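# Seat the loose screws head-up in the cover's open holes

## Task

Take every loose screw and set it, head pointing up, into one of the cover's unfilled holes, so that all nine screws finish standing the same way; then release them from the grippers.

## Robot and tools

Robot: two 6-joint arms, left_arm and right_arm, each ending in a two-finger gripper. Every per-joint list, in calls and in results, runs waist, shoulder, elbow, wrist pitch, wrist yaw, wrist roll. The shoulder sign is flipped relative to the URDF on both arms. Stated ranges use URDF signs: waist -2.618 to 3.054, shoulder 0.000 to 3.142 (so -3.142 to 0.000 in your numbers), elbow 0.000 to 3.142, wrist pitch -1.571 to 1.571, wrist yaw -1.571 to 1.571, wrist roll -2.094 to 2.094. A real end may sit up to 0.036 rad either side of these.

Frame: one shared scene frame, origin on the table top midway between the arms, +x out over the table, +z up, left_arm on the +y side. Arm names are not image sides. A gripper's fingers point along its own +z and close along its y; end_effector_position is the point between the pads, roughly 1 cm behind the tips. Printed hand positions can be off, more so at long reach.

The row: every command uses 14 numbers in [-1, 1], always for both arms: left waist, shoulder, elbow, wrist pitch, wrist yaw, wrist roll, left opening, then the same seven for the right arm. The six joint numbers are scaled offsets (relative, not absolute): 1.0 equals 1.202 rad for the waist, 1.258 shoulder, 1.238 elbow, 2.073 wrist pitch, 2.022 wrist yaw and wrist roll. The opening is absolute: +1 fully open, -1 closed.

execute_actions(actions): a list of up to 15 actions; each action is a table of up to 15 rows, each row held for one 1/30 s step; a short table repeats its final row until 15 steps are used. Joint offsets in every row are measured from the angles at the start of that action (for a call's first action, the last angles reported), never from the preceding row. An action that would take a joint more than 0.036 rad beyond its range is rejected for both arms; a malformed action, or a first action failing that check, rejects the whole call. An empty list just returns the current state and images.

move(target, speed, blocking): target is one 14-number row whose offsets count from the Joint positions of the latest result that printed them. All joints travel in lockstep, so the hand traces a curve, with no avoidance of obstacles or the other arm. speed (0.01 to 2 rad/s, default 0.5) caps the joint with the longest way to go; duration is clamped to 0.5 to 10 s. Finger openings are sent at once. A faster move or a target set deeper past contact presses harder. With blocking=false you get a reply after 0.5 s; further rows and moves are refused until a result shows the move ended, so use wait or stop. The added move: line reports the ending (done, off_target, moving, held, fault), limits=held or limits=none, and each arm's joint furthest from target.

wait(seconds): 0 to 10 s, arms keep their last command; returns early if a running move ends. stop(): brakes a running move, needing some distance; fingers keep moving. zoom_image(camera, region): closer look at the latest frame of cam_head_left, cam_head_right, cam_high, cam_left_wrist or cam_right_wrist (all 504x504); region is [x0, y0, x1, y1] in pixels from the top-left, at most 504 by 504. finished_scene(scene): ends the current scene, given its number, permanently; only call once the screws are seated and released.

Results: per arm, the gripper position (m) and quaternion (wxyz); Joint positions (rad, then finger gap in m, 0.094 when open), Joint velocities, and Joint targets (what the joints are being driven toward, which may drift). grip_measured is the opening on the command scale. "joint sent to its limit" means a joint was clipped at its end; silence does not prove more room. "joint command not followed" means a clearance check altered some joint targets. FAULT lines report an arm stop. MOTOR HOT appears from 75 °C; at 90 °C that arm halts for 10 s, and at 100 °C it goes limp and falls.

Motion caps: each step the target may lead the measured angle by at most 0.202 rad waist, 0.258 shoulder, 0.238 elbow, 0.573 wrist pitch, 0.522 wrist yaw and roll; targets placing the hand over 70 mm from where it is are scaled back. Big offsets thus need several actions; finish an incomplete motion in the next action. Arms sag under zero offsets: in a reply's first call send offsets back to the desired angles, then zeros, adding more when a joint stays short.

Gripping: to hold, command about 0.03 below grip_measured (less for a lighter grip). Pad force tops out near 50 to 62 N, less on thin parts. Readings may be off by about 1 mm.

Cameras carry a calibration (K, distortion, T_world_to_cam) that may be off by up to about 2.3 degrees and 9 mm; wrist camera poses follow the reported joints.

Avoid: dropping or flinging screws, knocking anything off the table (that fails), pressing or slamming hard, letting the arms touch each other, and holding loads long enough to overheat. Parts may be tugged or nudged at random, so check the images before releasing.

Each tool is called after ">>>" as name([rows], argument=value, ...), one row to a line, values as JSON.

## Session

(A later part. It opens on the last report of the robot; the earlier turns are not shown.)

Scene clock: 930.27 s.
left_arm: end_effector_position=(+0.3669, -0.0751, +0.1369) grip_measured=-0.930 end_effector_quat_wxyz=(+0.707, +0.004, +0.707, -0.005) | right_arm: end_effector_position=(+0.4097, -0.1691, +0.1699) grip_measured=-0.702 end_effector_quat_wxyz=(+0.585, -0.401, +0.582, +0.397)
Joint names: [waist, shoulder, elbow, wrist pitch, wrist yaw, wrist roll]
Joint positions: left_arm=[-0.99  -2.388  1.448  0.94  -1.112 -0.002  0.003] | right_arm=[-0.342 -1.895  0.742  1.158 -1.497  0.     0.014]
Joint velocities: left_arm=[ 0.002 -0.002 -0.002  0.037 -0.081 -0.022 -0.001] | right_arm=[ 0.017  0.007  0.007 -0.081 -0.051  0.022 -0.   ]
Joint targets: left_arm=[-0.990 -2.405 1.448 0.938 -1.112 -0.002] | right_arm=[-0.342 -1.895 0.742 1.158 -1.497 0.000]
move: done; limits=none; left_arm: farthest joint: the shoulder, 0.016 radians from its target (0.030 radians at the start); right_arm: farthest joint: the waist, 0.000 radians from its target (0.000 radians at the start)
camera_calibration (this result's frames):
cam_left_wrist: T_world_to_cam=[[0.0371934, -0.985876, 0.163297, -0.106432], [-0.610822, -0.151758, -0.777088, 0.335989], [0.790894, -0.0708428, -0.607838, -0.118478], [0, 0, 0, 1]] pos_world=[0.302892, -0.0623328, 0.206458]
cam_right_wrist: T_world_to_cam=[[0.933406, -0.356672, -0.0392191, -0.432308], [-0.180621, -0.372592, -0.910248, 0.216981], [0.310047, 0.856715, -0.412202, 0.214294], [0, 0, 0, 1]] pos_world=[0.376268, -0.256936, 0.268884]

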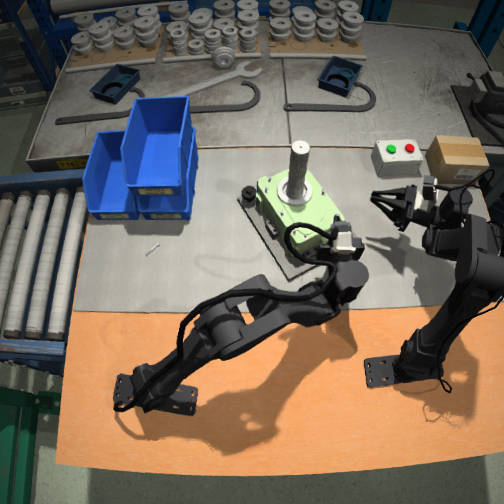

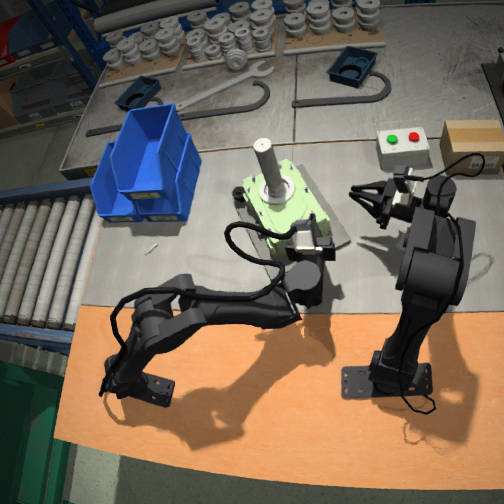

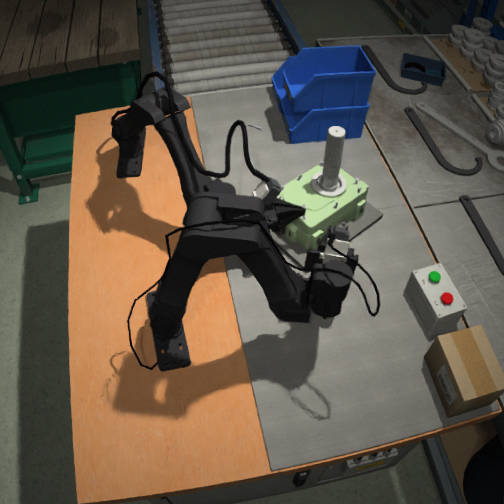

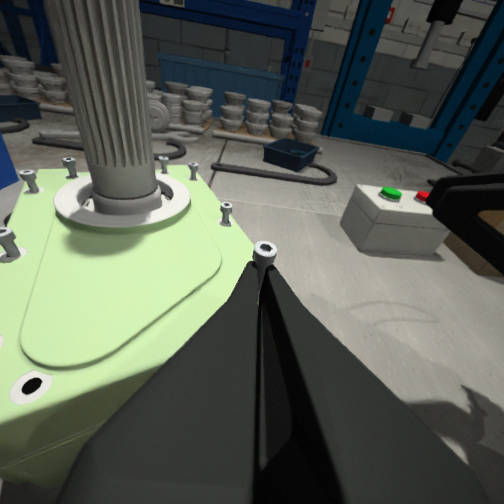

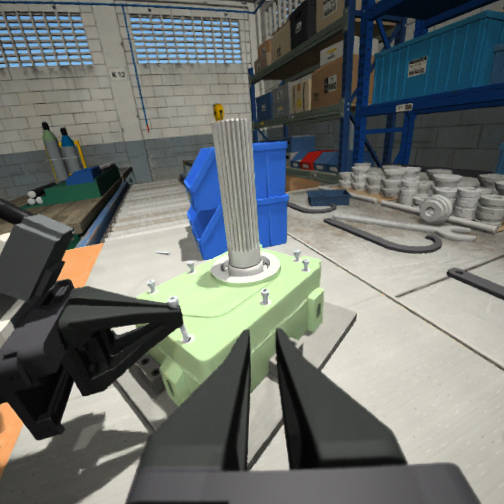

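>>> move(target=[0.0092,0.024,0,0,0,0,-0.97,0,0,0,0,0,0,-0.7], speed=0.015)

Scene clock: 936.50 s.
left_arm: end_effector_position=(+0.3669, -0.0751, +0.1369) grip_measured=-0.930 end_effector_quat_wxyz=(+0.707, +0.004, +0.707, -0.005) | right_arm: end_effector_position=(+0.4097, -0.1691, +0.1699) grip_measured=-0.702 end_effector_quat_wxyz=(+0.585, -0.401, +0.582, +0.397)
Joint names: [waist, shoulder, elbow, wrist pitch, wrist yaw, wrist roll]
Joint positions: left_arm=[-0.99  -2.388  1.448  0.94  -1.112 -0.002  0.003] | right_arm=[-0.342 -1.895  0.742  1.158 -1.497  0.     0.014]
Joint velocities: left_arm=[-0.012  0.007 -0.012 -0.022 -0.051  0.022 -0.   ] | right_arm=[-0.012  0.012  0.002  0.007 -0.022 -0.007 -0.001]
Joint targets: left_arm=[-0.979 -2.358 1.448 0.940 -1.112 -0.002] | right_arm=[-0.342 -1.895 0.742 1.158 -1.497 0.000]
move: off_target (left_arm); limits=none; left_arm: farthest joint: the shoulder, 0.030 radians from its target (0.030 radians at the start); right_arm: farthest joint: the waist, 0.000 radians from its target (0.000 radians at the start)
camera_calibration (this result's frames):
cam_left_wrist: T_world_to_cam=[[0.0371934, -0.985876, 0.163297, -0.106432], [-0.610822, -0.151758, -0.777088, 0.335989], [0.790894, -0.0708428, -0.607838, -0.118478], [0, 0, 0, 1]] pos_world=[0.302892, -0.0623328, 0.206458]
cam_right_wrist: T_world_to_cam=[[0.933406, -0.356672, -0.0392191, -0.432308], [-0.180621, -0.372592, -0.910248, 0.216981], [0.310047, 0.856715, -0.412202, 0.214294], [0, 0, 0, 1]] pos_world=[0.376268, -0.256936, 0.268884]

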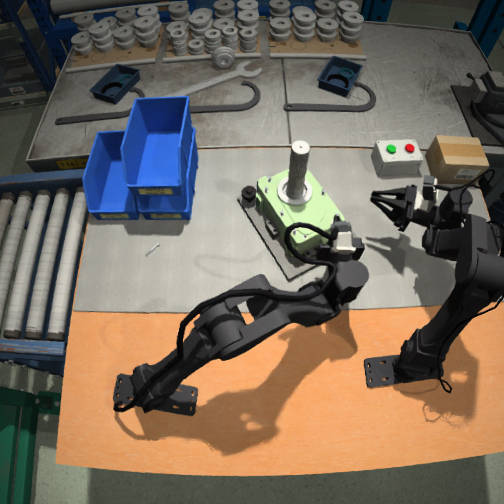

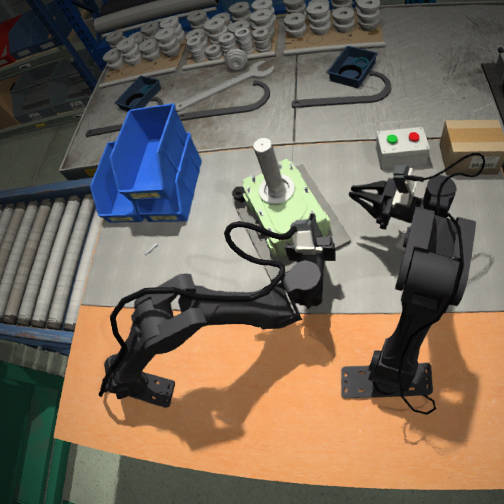

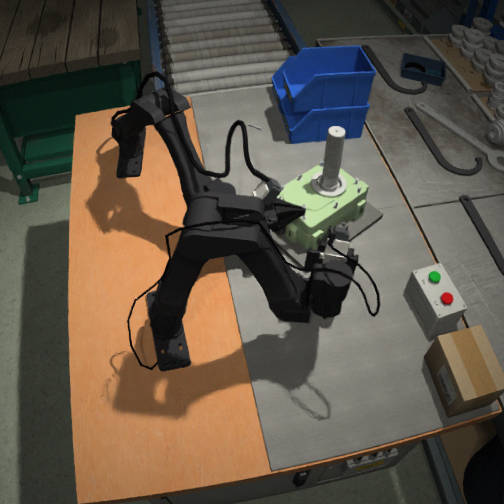

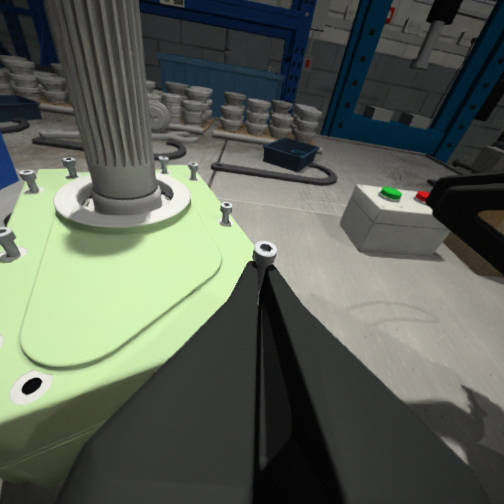

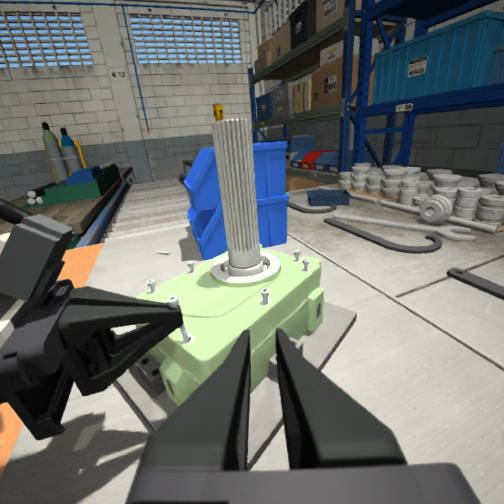

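>>> move(target=[0.017,0.03,0,0,0,0,-0.97,0,0,0,0,0,0,-0.7], speed=0.03)

Scene clock: 942.13 s.
left_arm: end_effector_position=(+0.3720, -0.0701, +0.1452) grip_measured=-0.930 end_effector_quat_wxyz=(+0.710, -0.006, +0.705, -0.006) | right_arm: end_effector_position=(+0.4097, -0.1691, +0.1699) grip_measured=-0.702 end_effector_quat_wxyz=(+0.585, -0.401, +0.582, +0.397)
Joint names: [waist, shoulder, elbow, wrist pitch, wrist yaw, wrist roll]
Joint positions: left_arm=[-0.977 -2.372  1.448  0.94  -1.112 -0.002  0.003] | right_arm=[-0.342 -1.895  0.742  1.158 -1.497  0.     0.014]
Joint velocities: left_arm=[ 0.012 -0.007  0.002  0.022 -0.051 -0.022 -0.   ] | right_arm=[-0.017 -0.012 -0.002 -0.007 -0.007 -0.051 -0.001]
Joint targets: left_arm=[-0.969 -2.350 1.448 0.940 -1.112 -0.002] | right_arm=[-0.342 -1.895 0.742 1.158 -1.497 0.000]
move: off_target (left_arm); limits=none; left_arm: farthest joint: the shoulder, 0.022 radians from its target (0.038 radians at the start); right_arm: farthest joint: the waist, 0.000 radians from its target (0.000 radians at the start)
camera_calibration (this result's frames):
cam_left_wrist: T_world_to_cam=[[0.0480453, -0.982959, 0.177436, -0.108904], [-0.603536, -0.170115, -0.778977, 0.342632], [0.795887, -0.0696627, -0.601424, -0.119761], [0, 0, 0, 1]] pos_world=[0.307339, -0.0571046, 0.214199]
cam_right_wrist: T_world_to_cam=[[0.933406, -0.356672, -0.0392191, -0.432308], [-0.180621, -0.372592, -0.910248, 0.216981], [0.310047, 0.856715, -0.412202, 0.214294], [0, 0, 0, 1]] pos_world=[0.376268, -0.256936, 0.268884]

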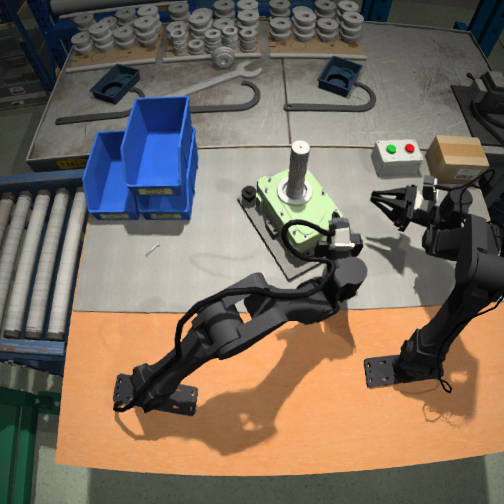

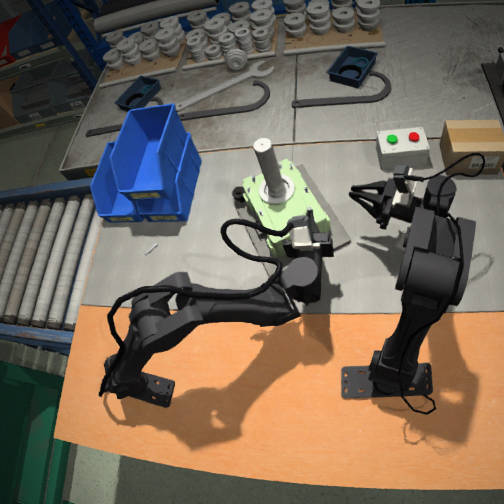

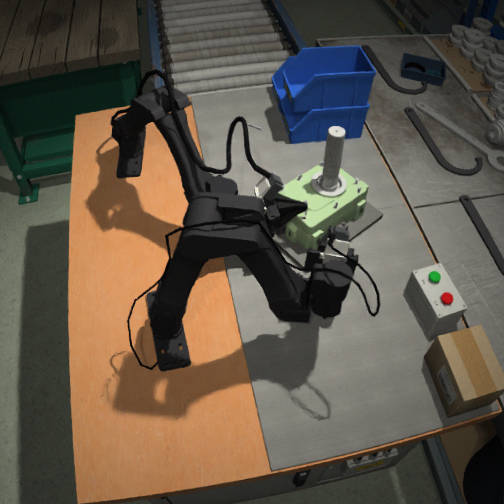

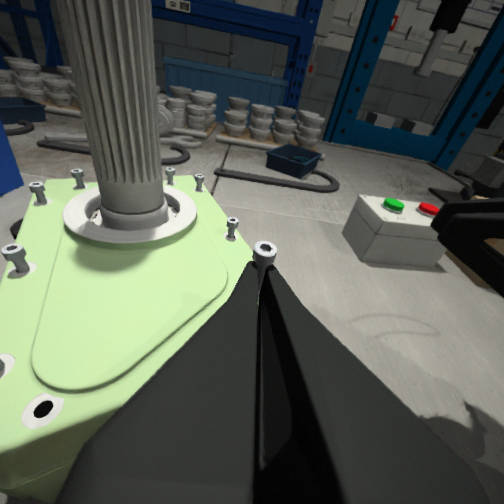

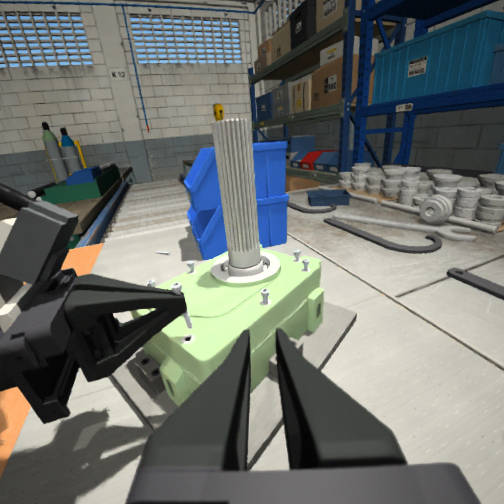

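>>> move(target=[-0.0147,0,0,0,0,0,-0.97,0,0,0,0,0,0,-0.7], speed=0.03)

>>> move(target=[0,-0.033,0,0,0,0,-0.97,0,0,0,0,0,0,-0.7], speed=0.015)

>>> zoom_image(camera="cam_right_wrist", region=[150,280,230,360])

Scene clock: 949.03 s.
left_arm: end_effector_position=(+0.3672, -0.0744, +0.1452) grip_measured=-0.930 end_effector_quat_wxyz=(+0.709, -0.002, +0.705, -0.009) | right_arm: end_effector_position=(+0.4097, -0.1691, +0.1699) grip_measured=-0.702 end_effector_quat_wxyz=(+0.585, -0.401, +0.582, +0.397)
Joint names: [waist, shoulder, elbow, wrist pitch, wrist yaw, wrist roll]
Joint positions: left_arm=[-0.989 -2.372  1.448  0.94  -1.112 -0.002  0.003] | right_arm=[-0.342 -1.895  0.742  1.158 -1.497  0.     0.014]
Joint velocities: left_arm=[-0.007  0.002 -0.012  0.081  0.022  0.037 -0.001] | right_arm=[-0.017 -0.007  0.002  0.022 -0.037  0.007  0.   ]
Joint targets: left_arm=[-0.995 -2.372 1.448 0.940 -1.112 -0.002] | right_arm=[-0.342 -1.895 0.742 1.158 -1.497 0.000]
move: done; limits=none; left_arm: farthest joint: the waist, 0.006 radians from its target (0.017 radians at the start); right_arm: farthest joint: the waist, 0.000 radians from its target (0.000 radians at the start)
camera_calibration (this result's frames):
cam_left_wrist: T_world_to_cam=[[0.0371683, -0.98343, 0.177436, -0.108929], [-0.605381, -0.163427, -0.778977, 0.340219], [0.795068, -0.078463, -0.601424, -0.116643], [0, 0, 0, 1]] pos_world=[0.30275, -0.0606751, 0.214199]
cam_right_wrist: T_world_to_cam=[[0.933406, -0.356672, -0.0392191, -0.432308], [-0.180621, -0.372592, -0.910248, 0.216981], [0.310047, 0.856715, -0.412202, 0.214294], [0, 0, 0, 1]] pos_world=[0.376268, -0.256936, 0.268884]

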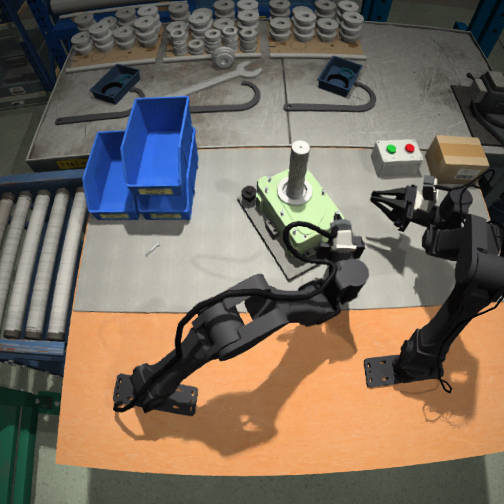

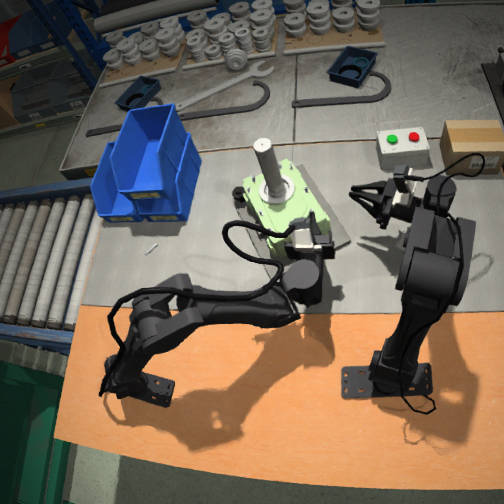

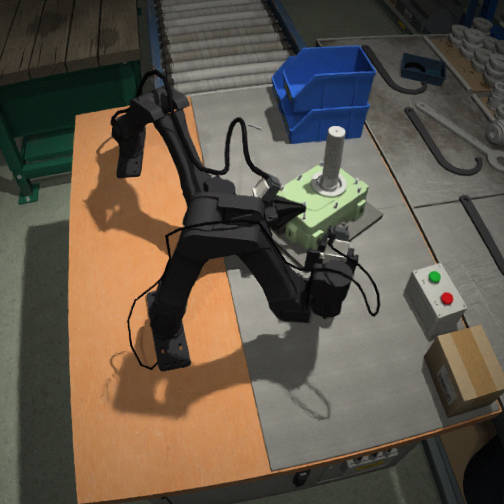

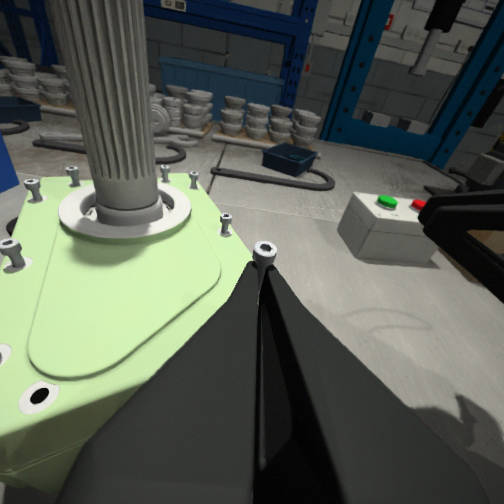

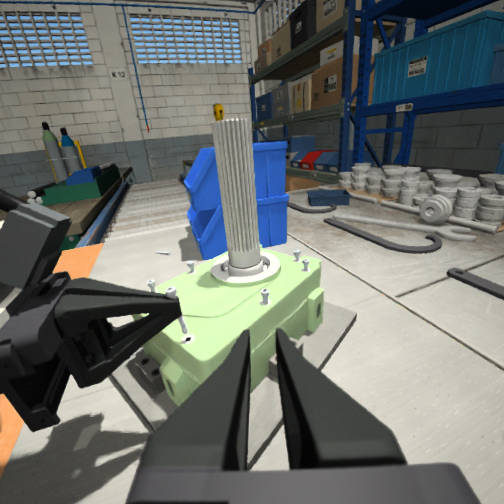

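Scene clock: 952.10 s.
left_arm: end_effector_position=(+0.3674, -0.0747, +0.1363) grip_measured=-0.930 end_effector_quat_wxyz=(+0.708, +0.002, +0.706, -0.006) | right_arm: end_effector_position=(+0.4097, -0.1691, +0.1699) grip_measured=-0.702 end_effector_quat_wxyz=(+0.585, -0.401, +0.582, +0.397)
Joint names: [waist, shoulder, elbow, wrist pitch, wrist yaw, wrist roll]
Joint positions: left_arm=[-0.989 -2.391  1.448  0.947 -1.113 -0.002  0.003] | right_arm=[-0.342 -1.895  0.742  1.158 -1.497  0.     0.014]
Joint velocities: left_arm=[-0.012 -0.007  0.002  0.022 -0.007  0.007  0.   ] | right_arm=[ 0.007  0.027  0.002 -0.066 -0.007 -0.022  0.   ]
Joint targets: left_arm=[-0.989 -2.414 1.448 0.940 -1.112 -0.002] | right_arm=[-0.342 -1.895 0.742 1.158 -1.497 0.000]
move: off_target (left_arm); limits=none; left_arm: farthest joint: the shoulder, 0.023 radians from its target (0.041 radians at the start); right_arm: farthest joint: the waist, 0.000 radians from its target (0.000 radians at the start)
camera_calibration (this result's frames):
cam_left_wrist: T_world_to_cam=[[0.0383976, -0.985193, 0.167095, -0.106817], [-0.609177, -0.155631, -0.777613, 0.335126], [0.792104, -0.0719321, -0.606133, -0.119947], [0, 0, 0, 1]] pos_world=[0.303263, -0.0617074, 0.205743]
cam_right_wrist: T_world_to_cam=[[0.933406, -0.356672, -0.0392191, -0.432308], [-0.180621, -0.372592, -0.910248, 0.216981], [0.310047, 0.856715, -0.412202, 0.214294], [0, 0, 0, 1]] pos_world=[0.376268, -0.256936, 0.268884]

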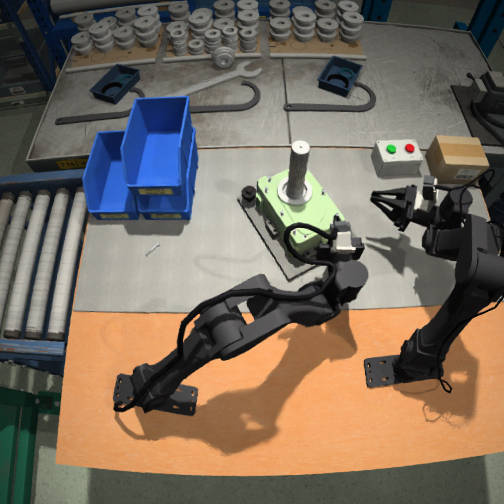

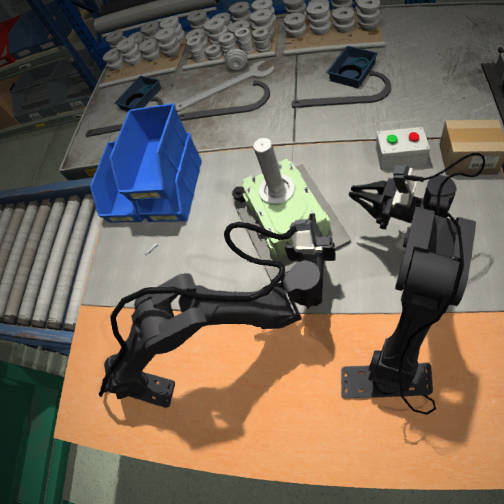

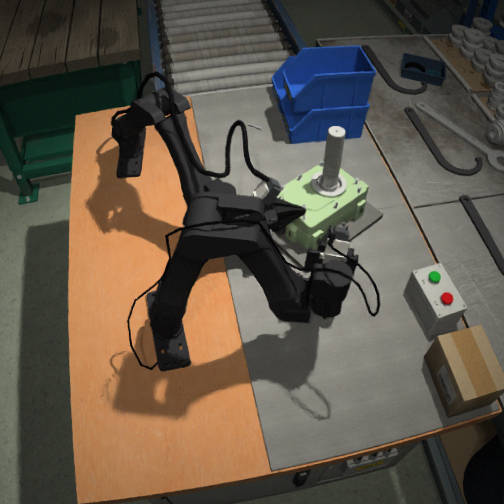

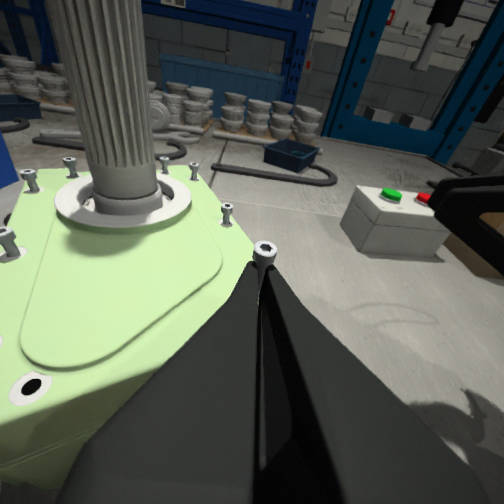

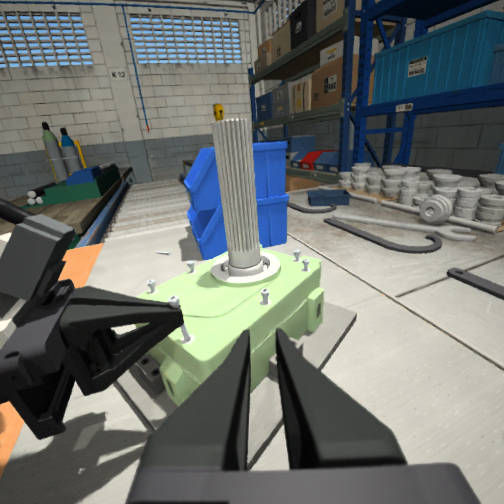

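Region (150, 280, 230, 360) of cam_right_wrist's 504x504 image, scaled by 6.300, with more detail than that image has.

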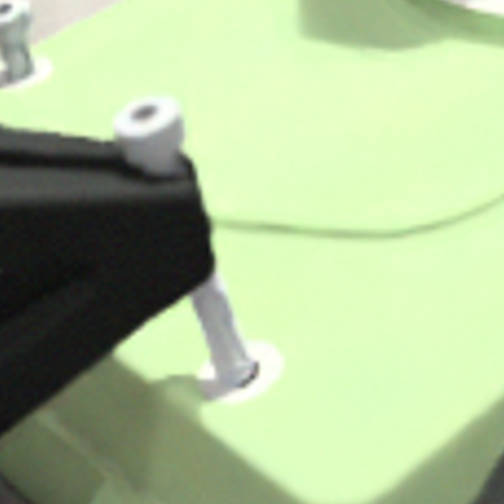

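>>> move(target=[0.011,-0.018,0,-0.004,0,0,-0.97,0,0,0,0,0,0,-0.7], speed=0.01)

>>> zoom_image(camera="cam_right_wrist", region=[150,280,230,360])

Scene clock: 964.17 s.
left_arm: end_effector_position=(+0.3686, -0.0737, +0.1325) grip_measured=-0.930 end_effector_quat_wxyz=(+0.707, +0.003, +0.707, -0.003) | right_arm: end_effector_position=(+0.4097, -0.1691, +0.1699) grip_measured=-0.702 end_effector_quat_wxyz=(+0.585, -0.401, +0.582, +0.397)
Joint names: [waist, shoulder, elbow, wrist pitch, wrist yaw, wrist roll]
Joint positions: left_arm=[-0.986 -2.398  1.448  0.949 -1.113 -0.002  0.003] | right_arm=[-0.342 -1.895  0.742  1.158 -1.497  0.     0.014]
Joint velocities: left_arm=[ 0.007  0.022 -0.007  0.066  0.095 -0.022  0.   ] | right_arm=[ 0.012 -0.007  0.012  0.051  0.037 -0.051 -0.   ]
Joint targets: left_arm=[-0.975 -2.413 1.448 0.939 -1.113 -0.002] | right_arm=[-0.342 -1.895 0.742 1.158 -1.497 0.000]
move: done; limits=none; left_arm: farthest joint: the shoulder, 0.015 radians from its target (0.023 radians at the start); right_arm: farthest joint: the waist, 0.000 radians from its target (0.000 radians at the start)
camera_calibration (this result's frames):
cam_left_wrist: T_world_to_cam=[[0.041438, -0.985934, 0.161915, -0.105809], [-0.610695, -0.153253, -0.776894, 0.333688], [0.790781, -0.066688, -0.608456, -0.121949], [0, 0, 0, 1]] pos_world=[0.304602, -0.0613144, 0.202172]
cam_right_wrist: T_world_to_cam=[[0.933406, -0.356672, -0.0392191, -0.432308], [-0.180621, -0.372592, -0.910248, 0.216981], [0.310047, 0.856715, -0.412202, 0.214294], [0, 0, 0, 1]] pos_world=[0.376268, -0.256936, 0.268884]

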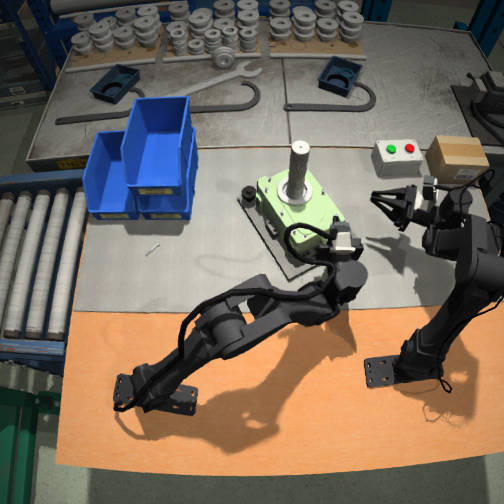

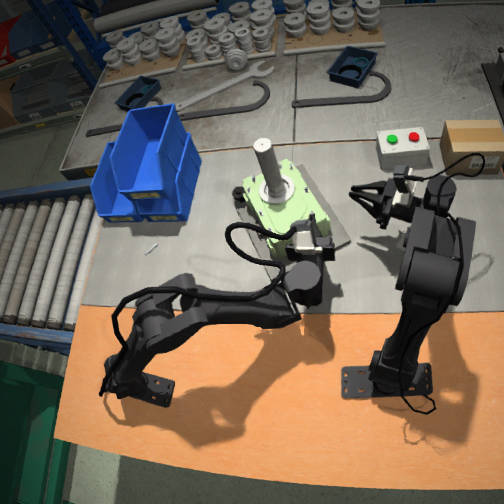

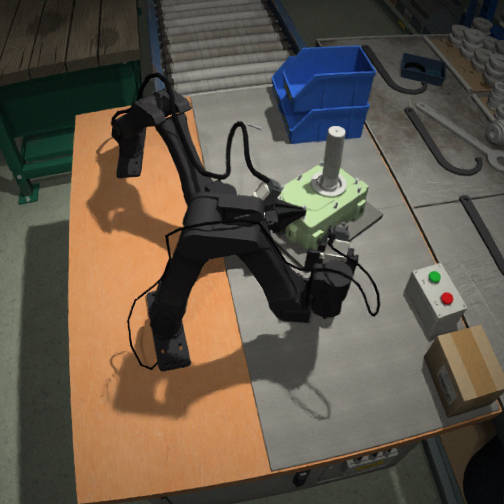

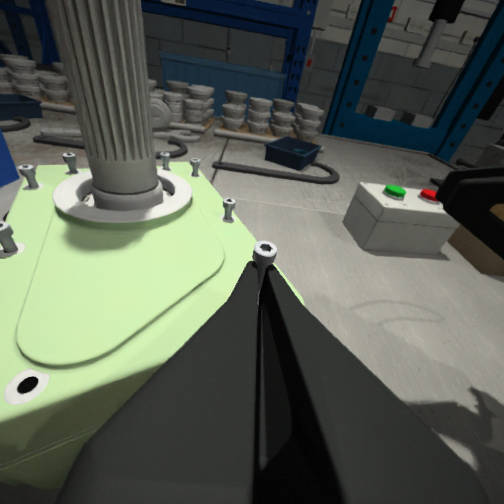

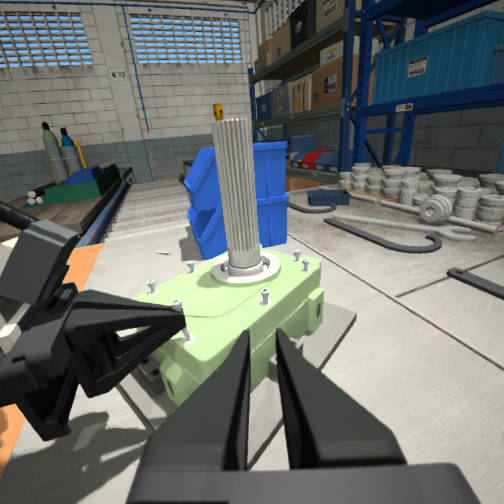

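Region (150, 280, 230, 360) of cam_right_wrist's 504x504 image, scaled by 6.300, with more detail than that image has.

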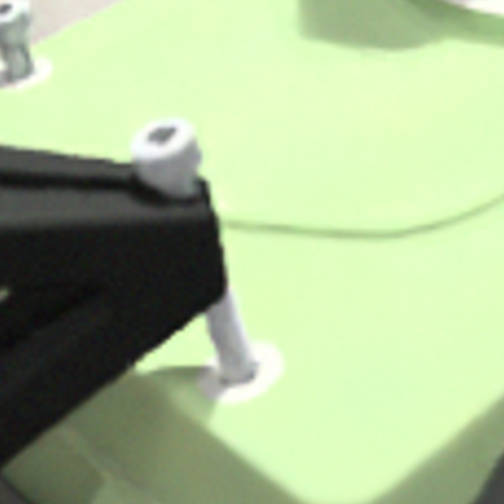

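In. A bit deeper, then release.

>>> move(target=[0,-0.02,0,0,0,0,-0.97,0,0,0,0,0,0,-0.7], speed=0.015)

>>> execute_actions([
  [[0,0,0,0,0,0,-0.7,0,0,0,0,0,0,-0.7]],
  [[0,0,0,0,0,0,-0.7,0,0,0,0,0,0,-0.7]],
])

>>> zoom_image(camera="cam_right_wrist", region=[150,280,230,360])

Scene clock: 973.73 s.
left_arm: end_effector_position=(+0.3687, -0.0740, +0.1274) grip_measured=-0.930 end_effector_quat_wxyz=(+0.705, +0.006, +0.709, -0.000) | right_arm: end_effector_position=(+0.4097, -0.1691, +0.1699) grip_measured=-0.702 end_effector_quat_wxyz=(+0.585, -0.401, +0.582, +0.397)
Joint names: [waist, shoulder, elbow, wrist pitch, wrist yaw, wrist roll]
Joint positions: left_arm=[-0.986 -2.408  1.448  0.949 -1.112 -0.002  0.003] | right_arm=[-0.342 -1.895  0.742  1.158 -1.497  0.     0.014]
Joint velocities: left_arm=[ 0.002  0.012 -0.017  0.037 -0.051 -0.022 -0.   ] | right_arm=[ 0.002  0.007 -0.012  0.051  0.051 -0.007  0.   ]
Joint targets: left_arm=[-0.986 -2.424 1.448 0.949 -1.113 -0.002] | right_arm=[-0.342 -1.895 0.742 1.158 -1.497 0.000]
move: done; limits=none; left_arm: farthest joint: the shoulder, 0.015 radians from its target (0.025 radians at the start); right_arm: farthest joint: the waist, 0.000 radians from its target (0.000 radians at the start)
camera_calibration (this result's frames):
cam_left_wrist: T_world_to_cam=[[0.04134, -0.987319, 0.153274, -0.104178], [-0.614035, -0.146122, -0.775635, 0.331314], [0.788196, -0.0620507, -0.612289, -0.123321], [0, 0, 0, 1]] pos_world=[0.304946, -0.062097, 0.197438]
cam_right_wrist: T_world_to_cam=[[0.933406, -0.356672, -0.0392191, -0.432308], [-0.180621, -0.372592, -0.910248, 0.216981], [0.310047, 0.856715, -0.412202, 0.214294], [0, 0, 0, 1]] pos_world=[0.376268, -0.256936, 0.268884]

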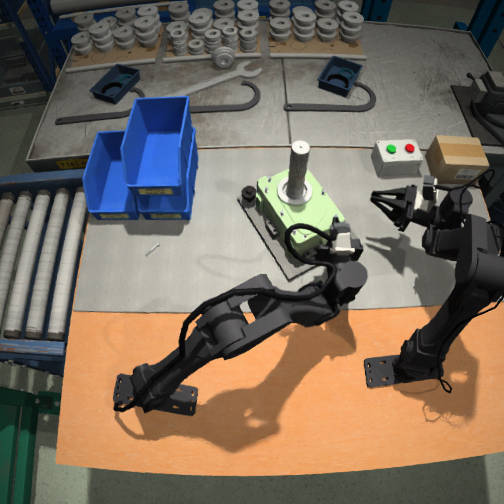

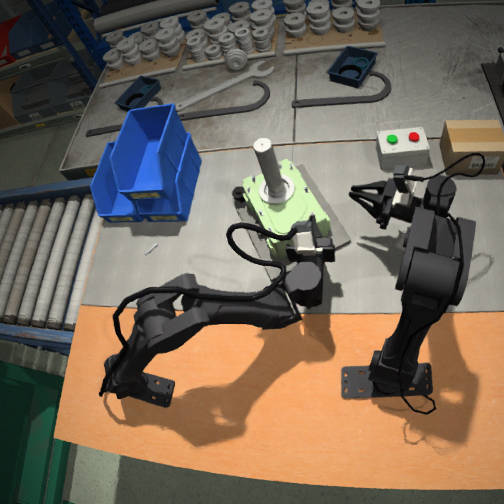

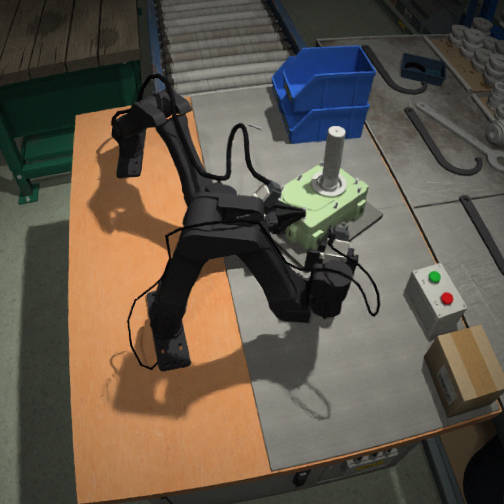

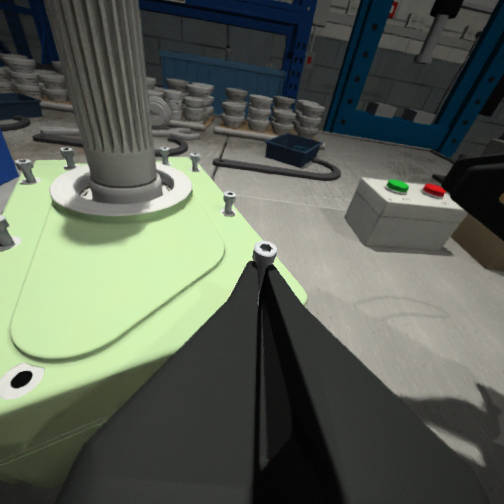

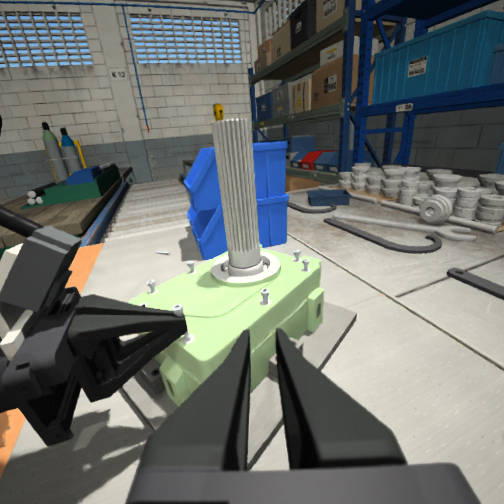

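Scene clock: 974.73 s.
left_arm: end_effector_position=(+0.3687, -0.0740, +0.1274) grip_measured=-0.703 end_effector_quat_wxyz=(+0.705, +0.006, +0.709, -0.000) | right_arm: end_effector_position=(+0.4097, -0.1691, +0.1699) grip_measured=-0.702 end_effector_quat_wxyz=(+0.585, -0.401, +0.582, +0.397)
Joint names: [waist, shoulder, elbow, wrist pitch, wrist yaw, wrist roll]
Joint positions: left_arm=[-0.986 -2.408  1.448  0.949 -1.112 -0.002  0.014] | right_arm=[-0.342 -1.895  0.742  1.158 -1.497  0.     0.014]
Joint velocities: left_arm=[-0.007 -0.007 -0.002 -0.007  0.007 -0.007  0.002] | right_arm=[ 0.002  0.007 -0.007 -0.022  0.037 -0.007 -0.001]
Joint targets: left_arm=[-0.986 -2.408 1.448 0.949 -1.112 -0.002] | right_arm=[-0.342 -1.895 0.742 1.158 -1.497 0.000]
camera_calibration (this result's frames):
cam_left_wrist: T_world_to_cam=[[0.04134, -0.987319, 0.153274, -0.104178], [-0.614035, -0.146122, -0.775635, 0.331314], [0.788196, -0.0620507, -0.612289, -0.123321], [0, 0, 0, 1]] pos_world=[0.304946, -0.062097, 0.197438]
cam_right_wrist: T_world_to_cam=[[0.933406, -0.356672, -0.0392191, -0.432308], [-0.180621, -0.372592, -0.910248, 0.216981], [0.310047, 0.856715, -0.412202, 0.214294], [0, 0, 0, 1]] pos_world=[0.376268, -0.256936, 0.268884]

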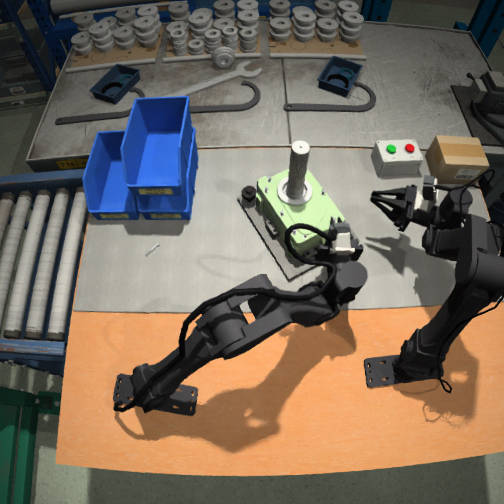

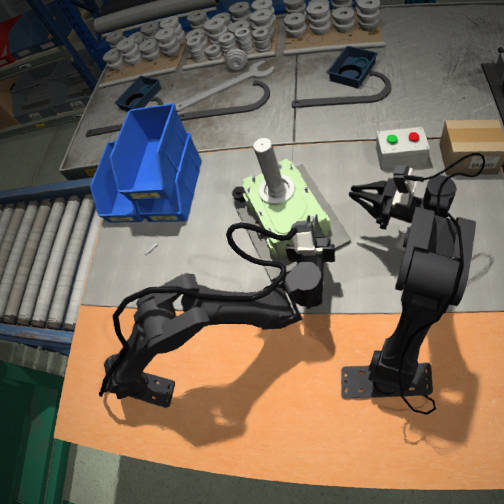

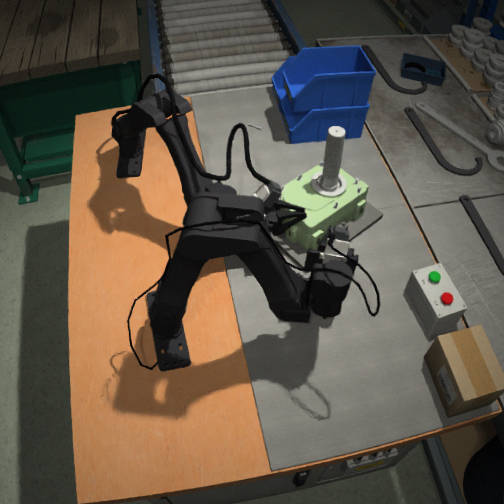

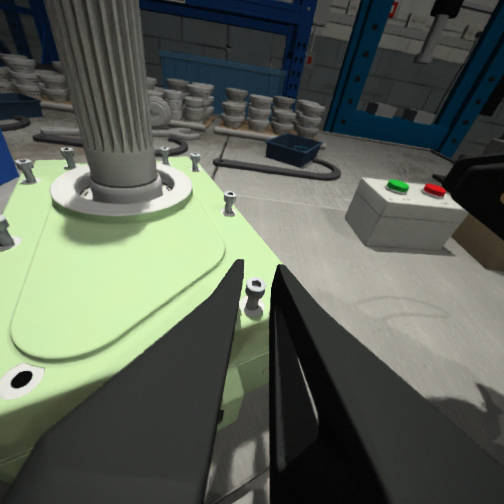

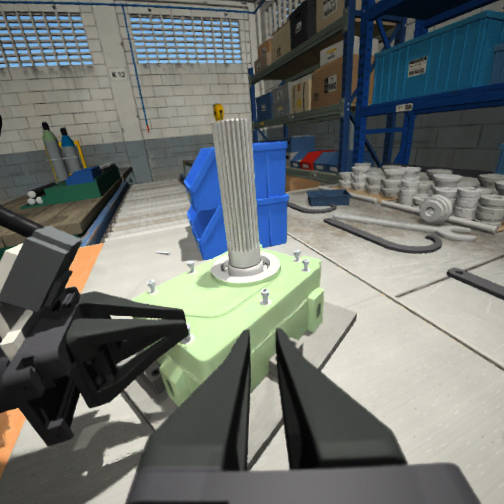

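Region (150, 280, 230, 360) of cam_right_wrist's 504x504 image, scaled by 6.300, with more detail than that image has.

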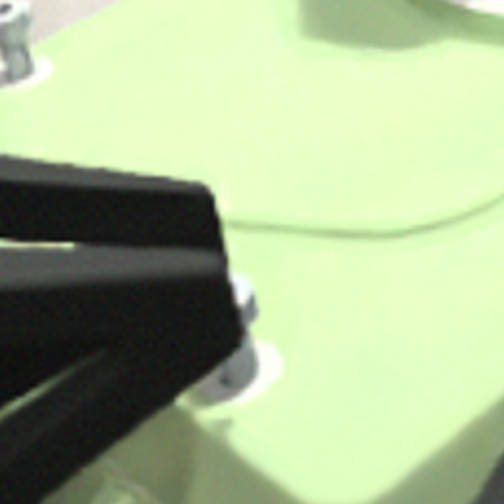

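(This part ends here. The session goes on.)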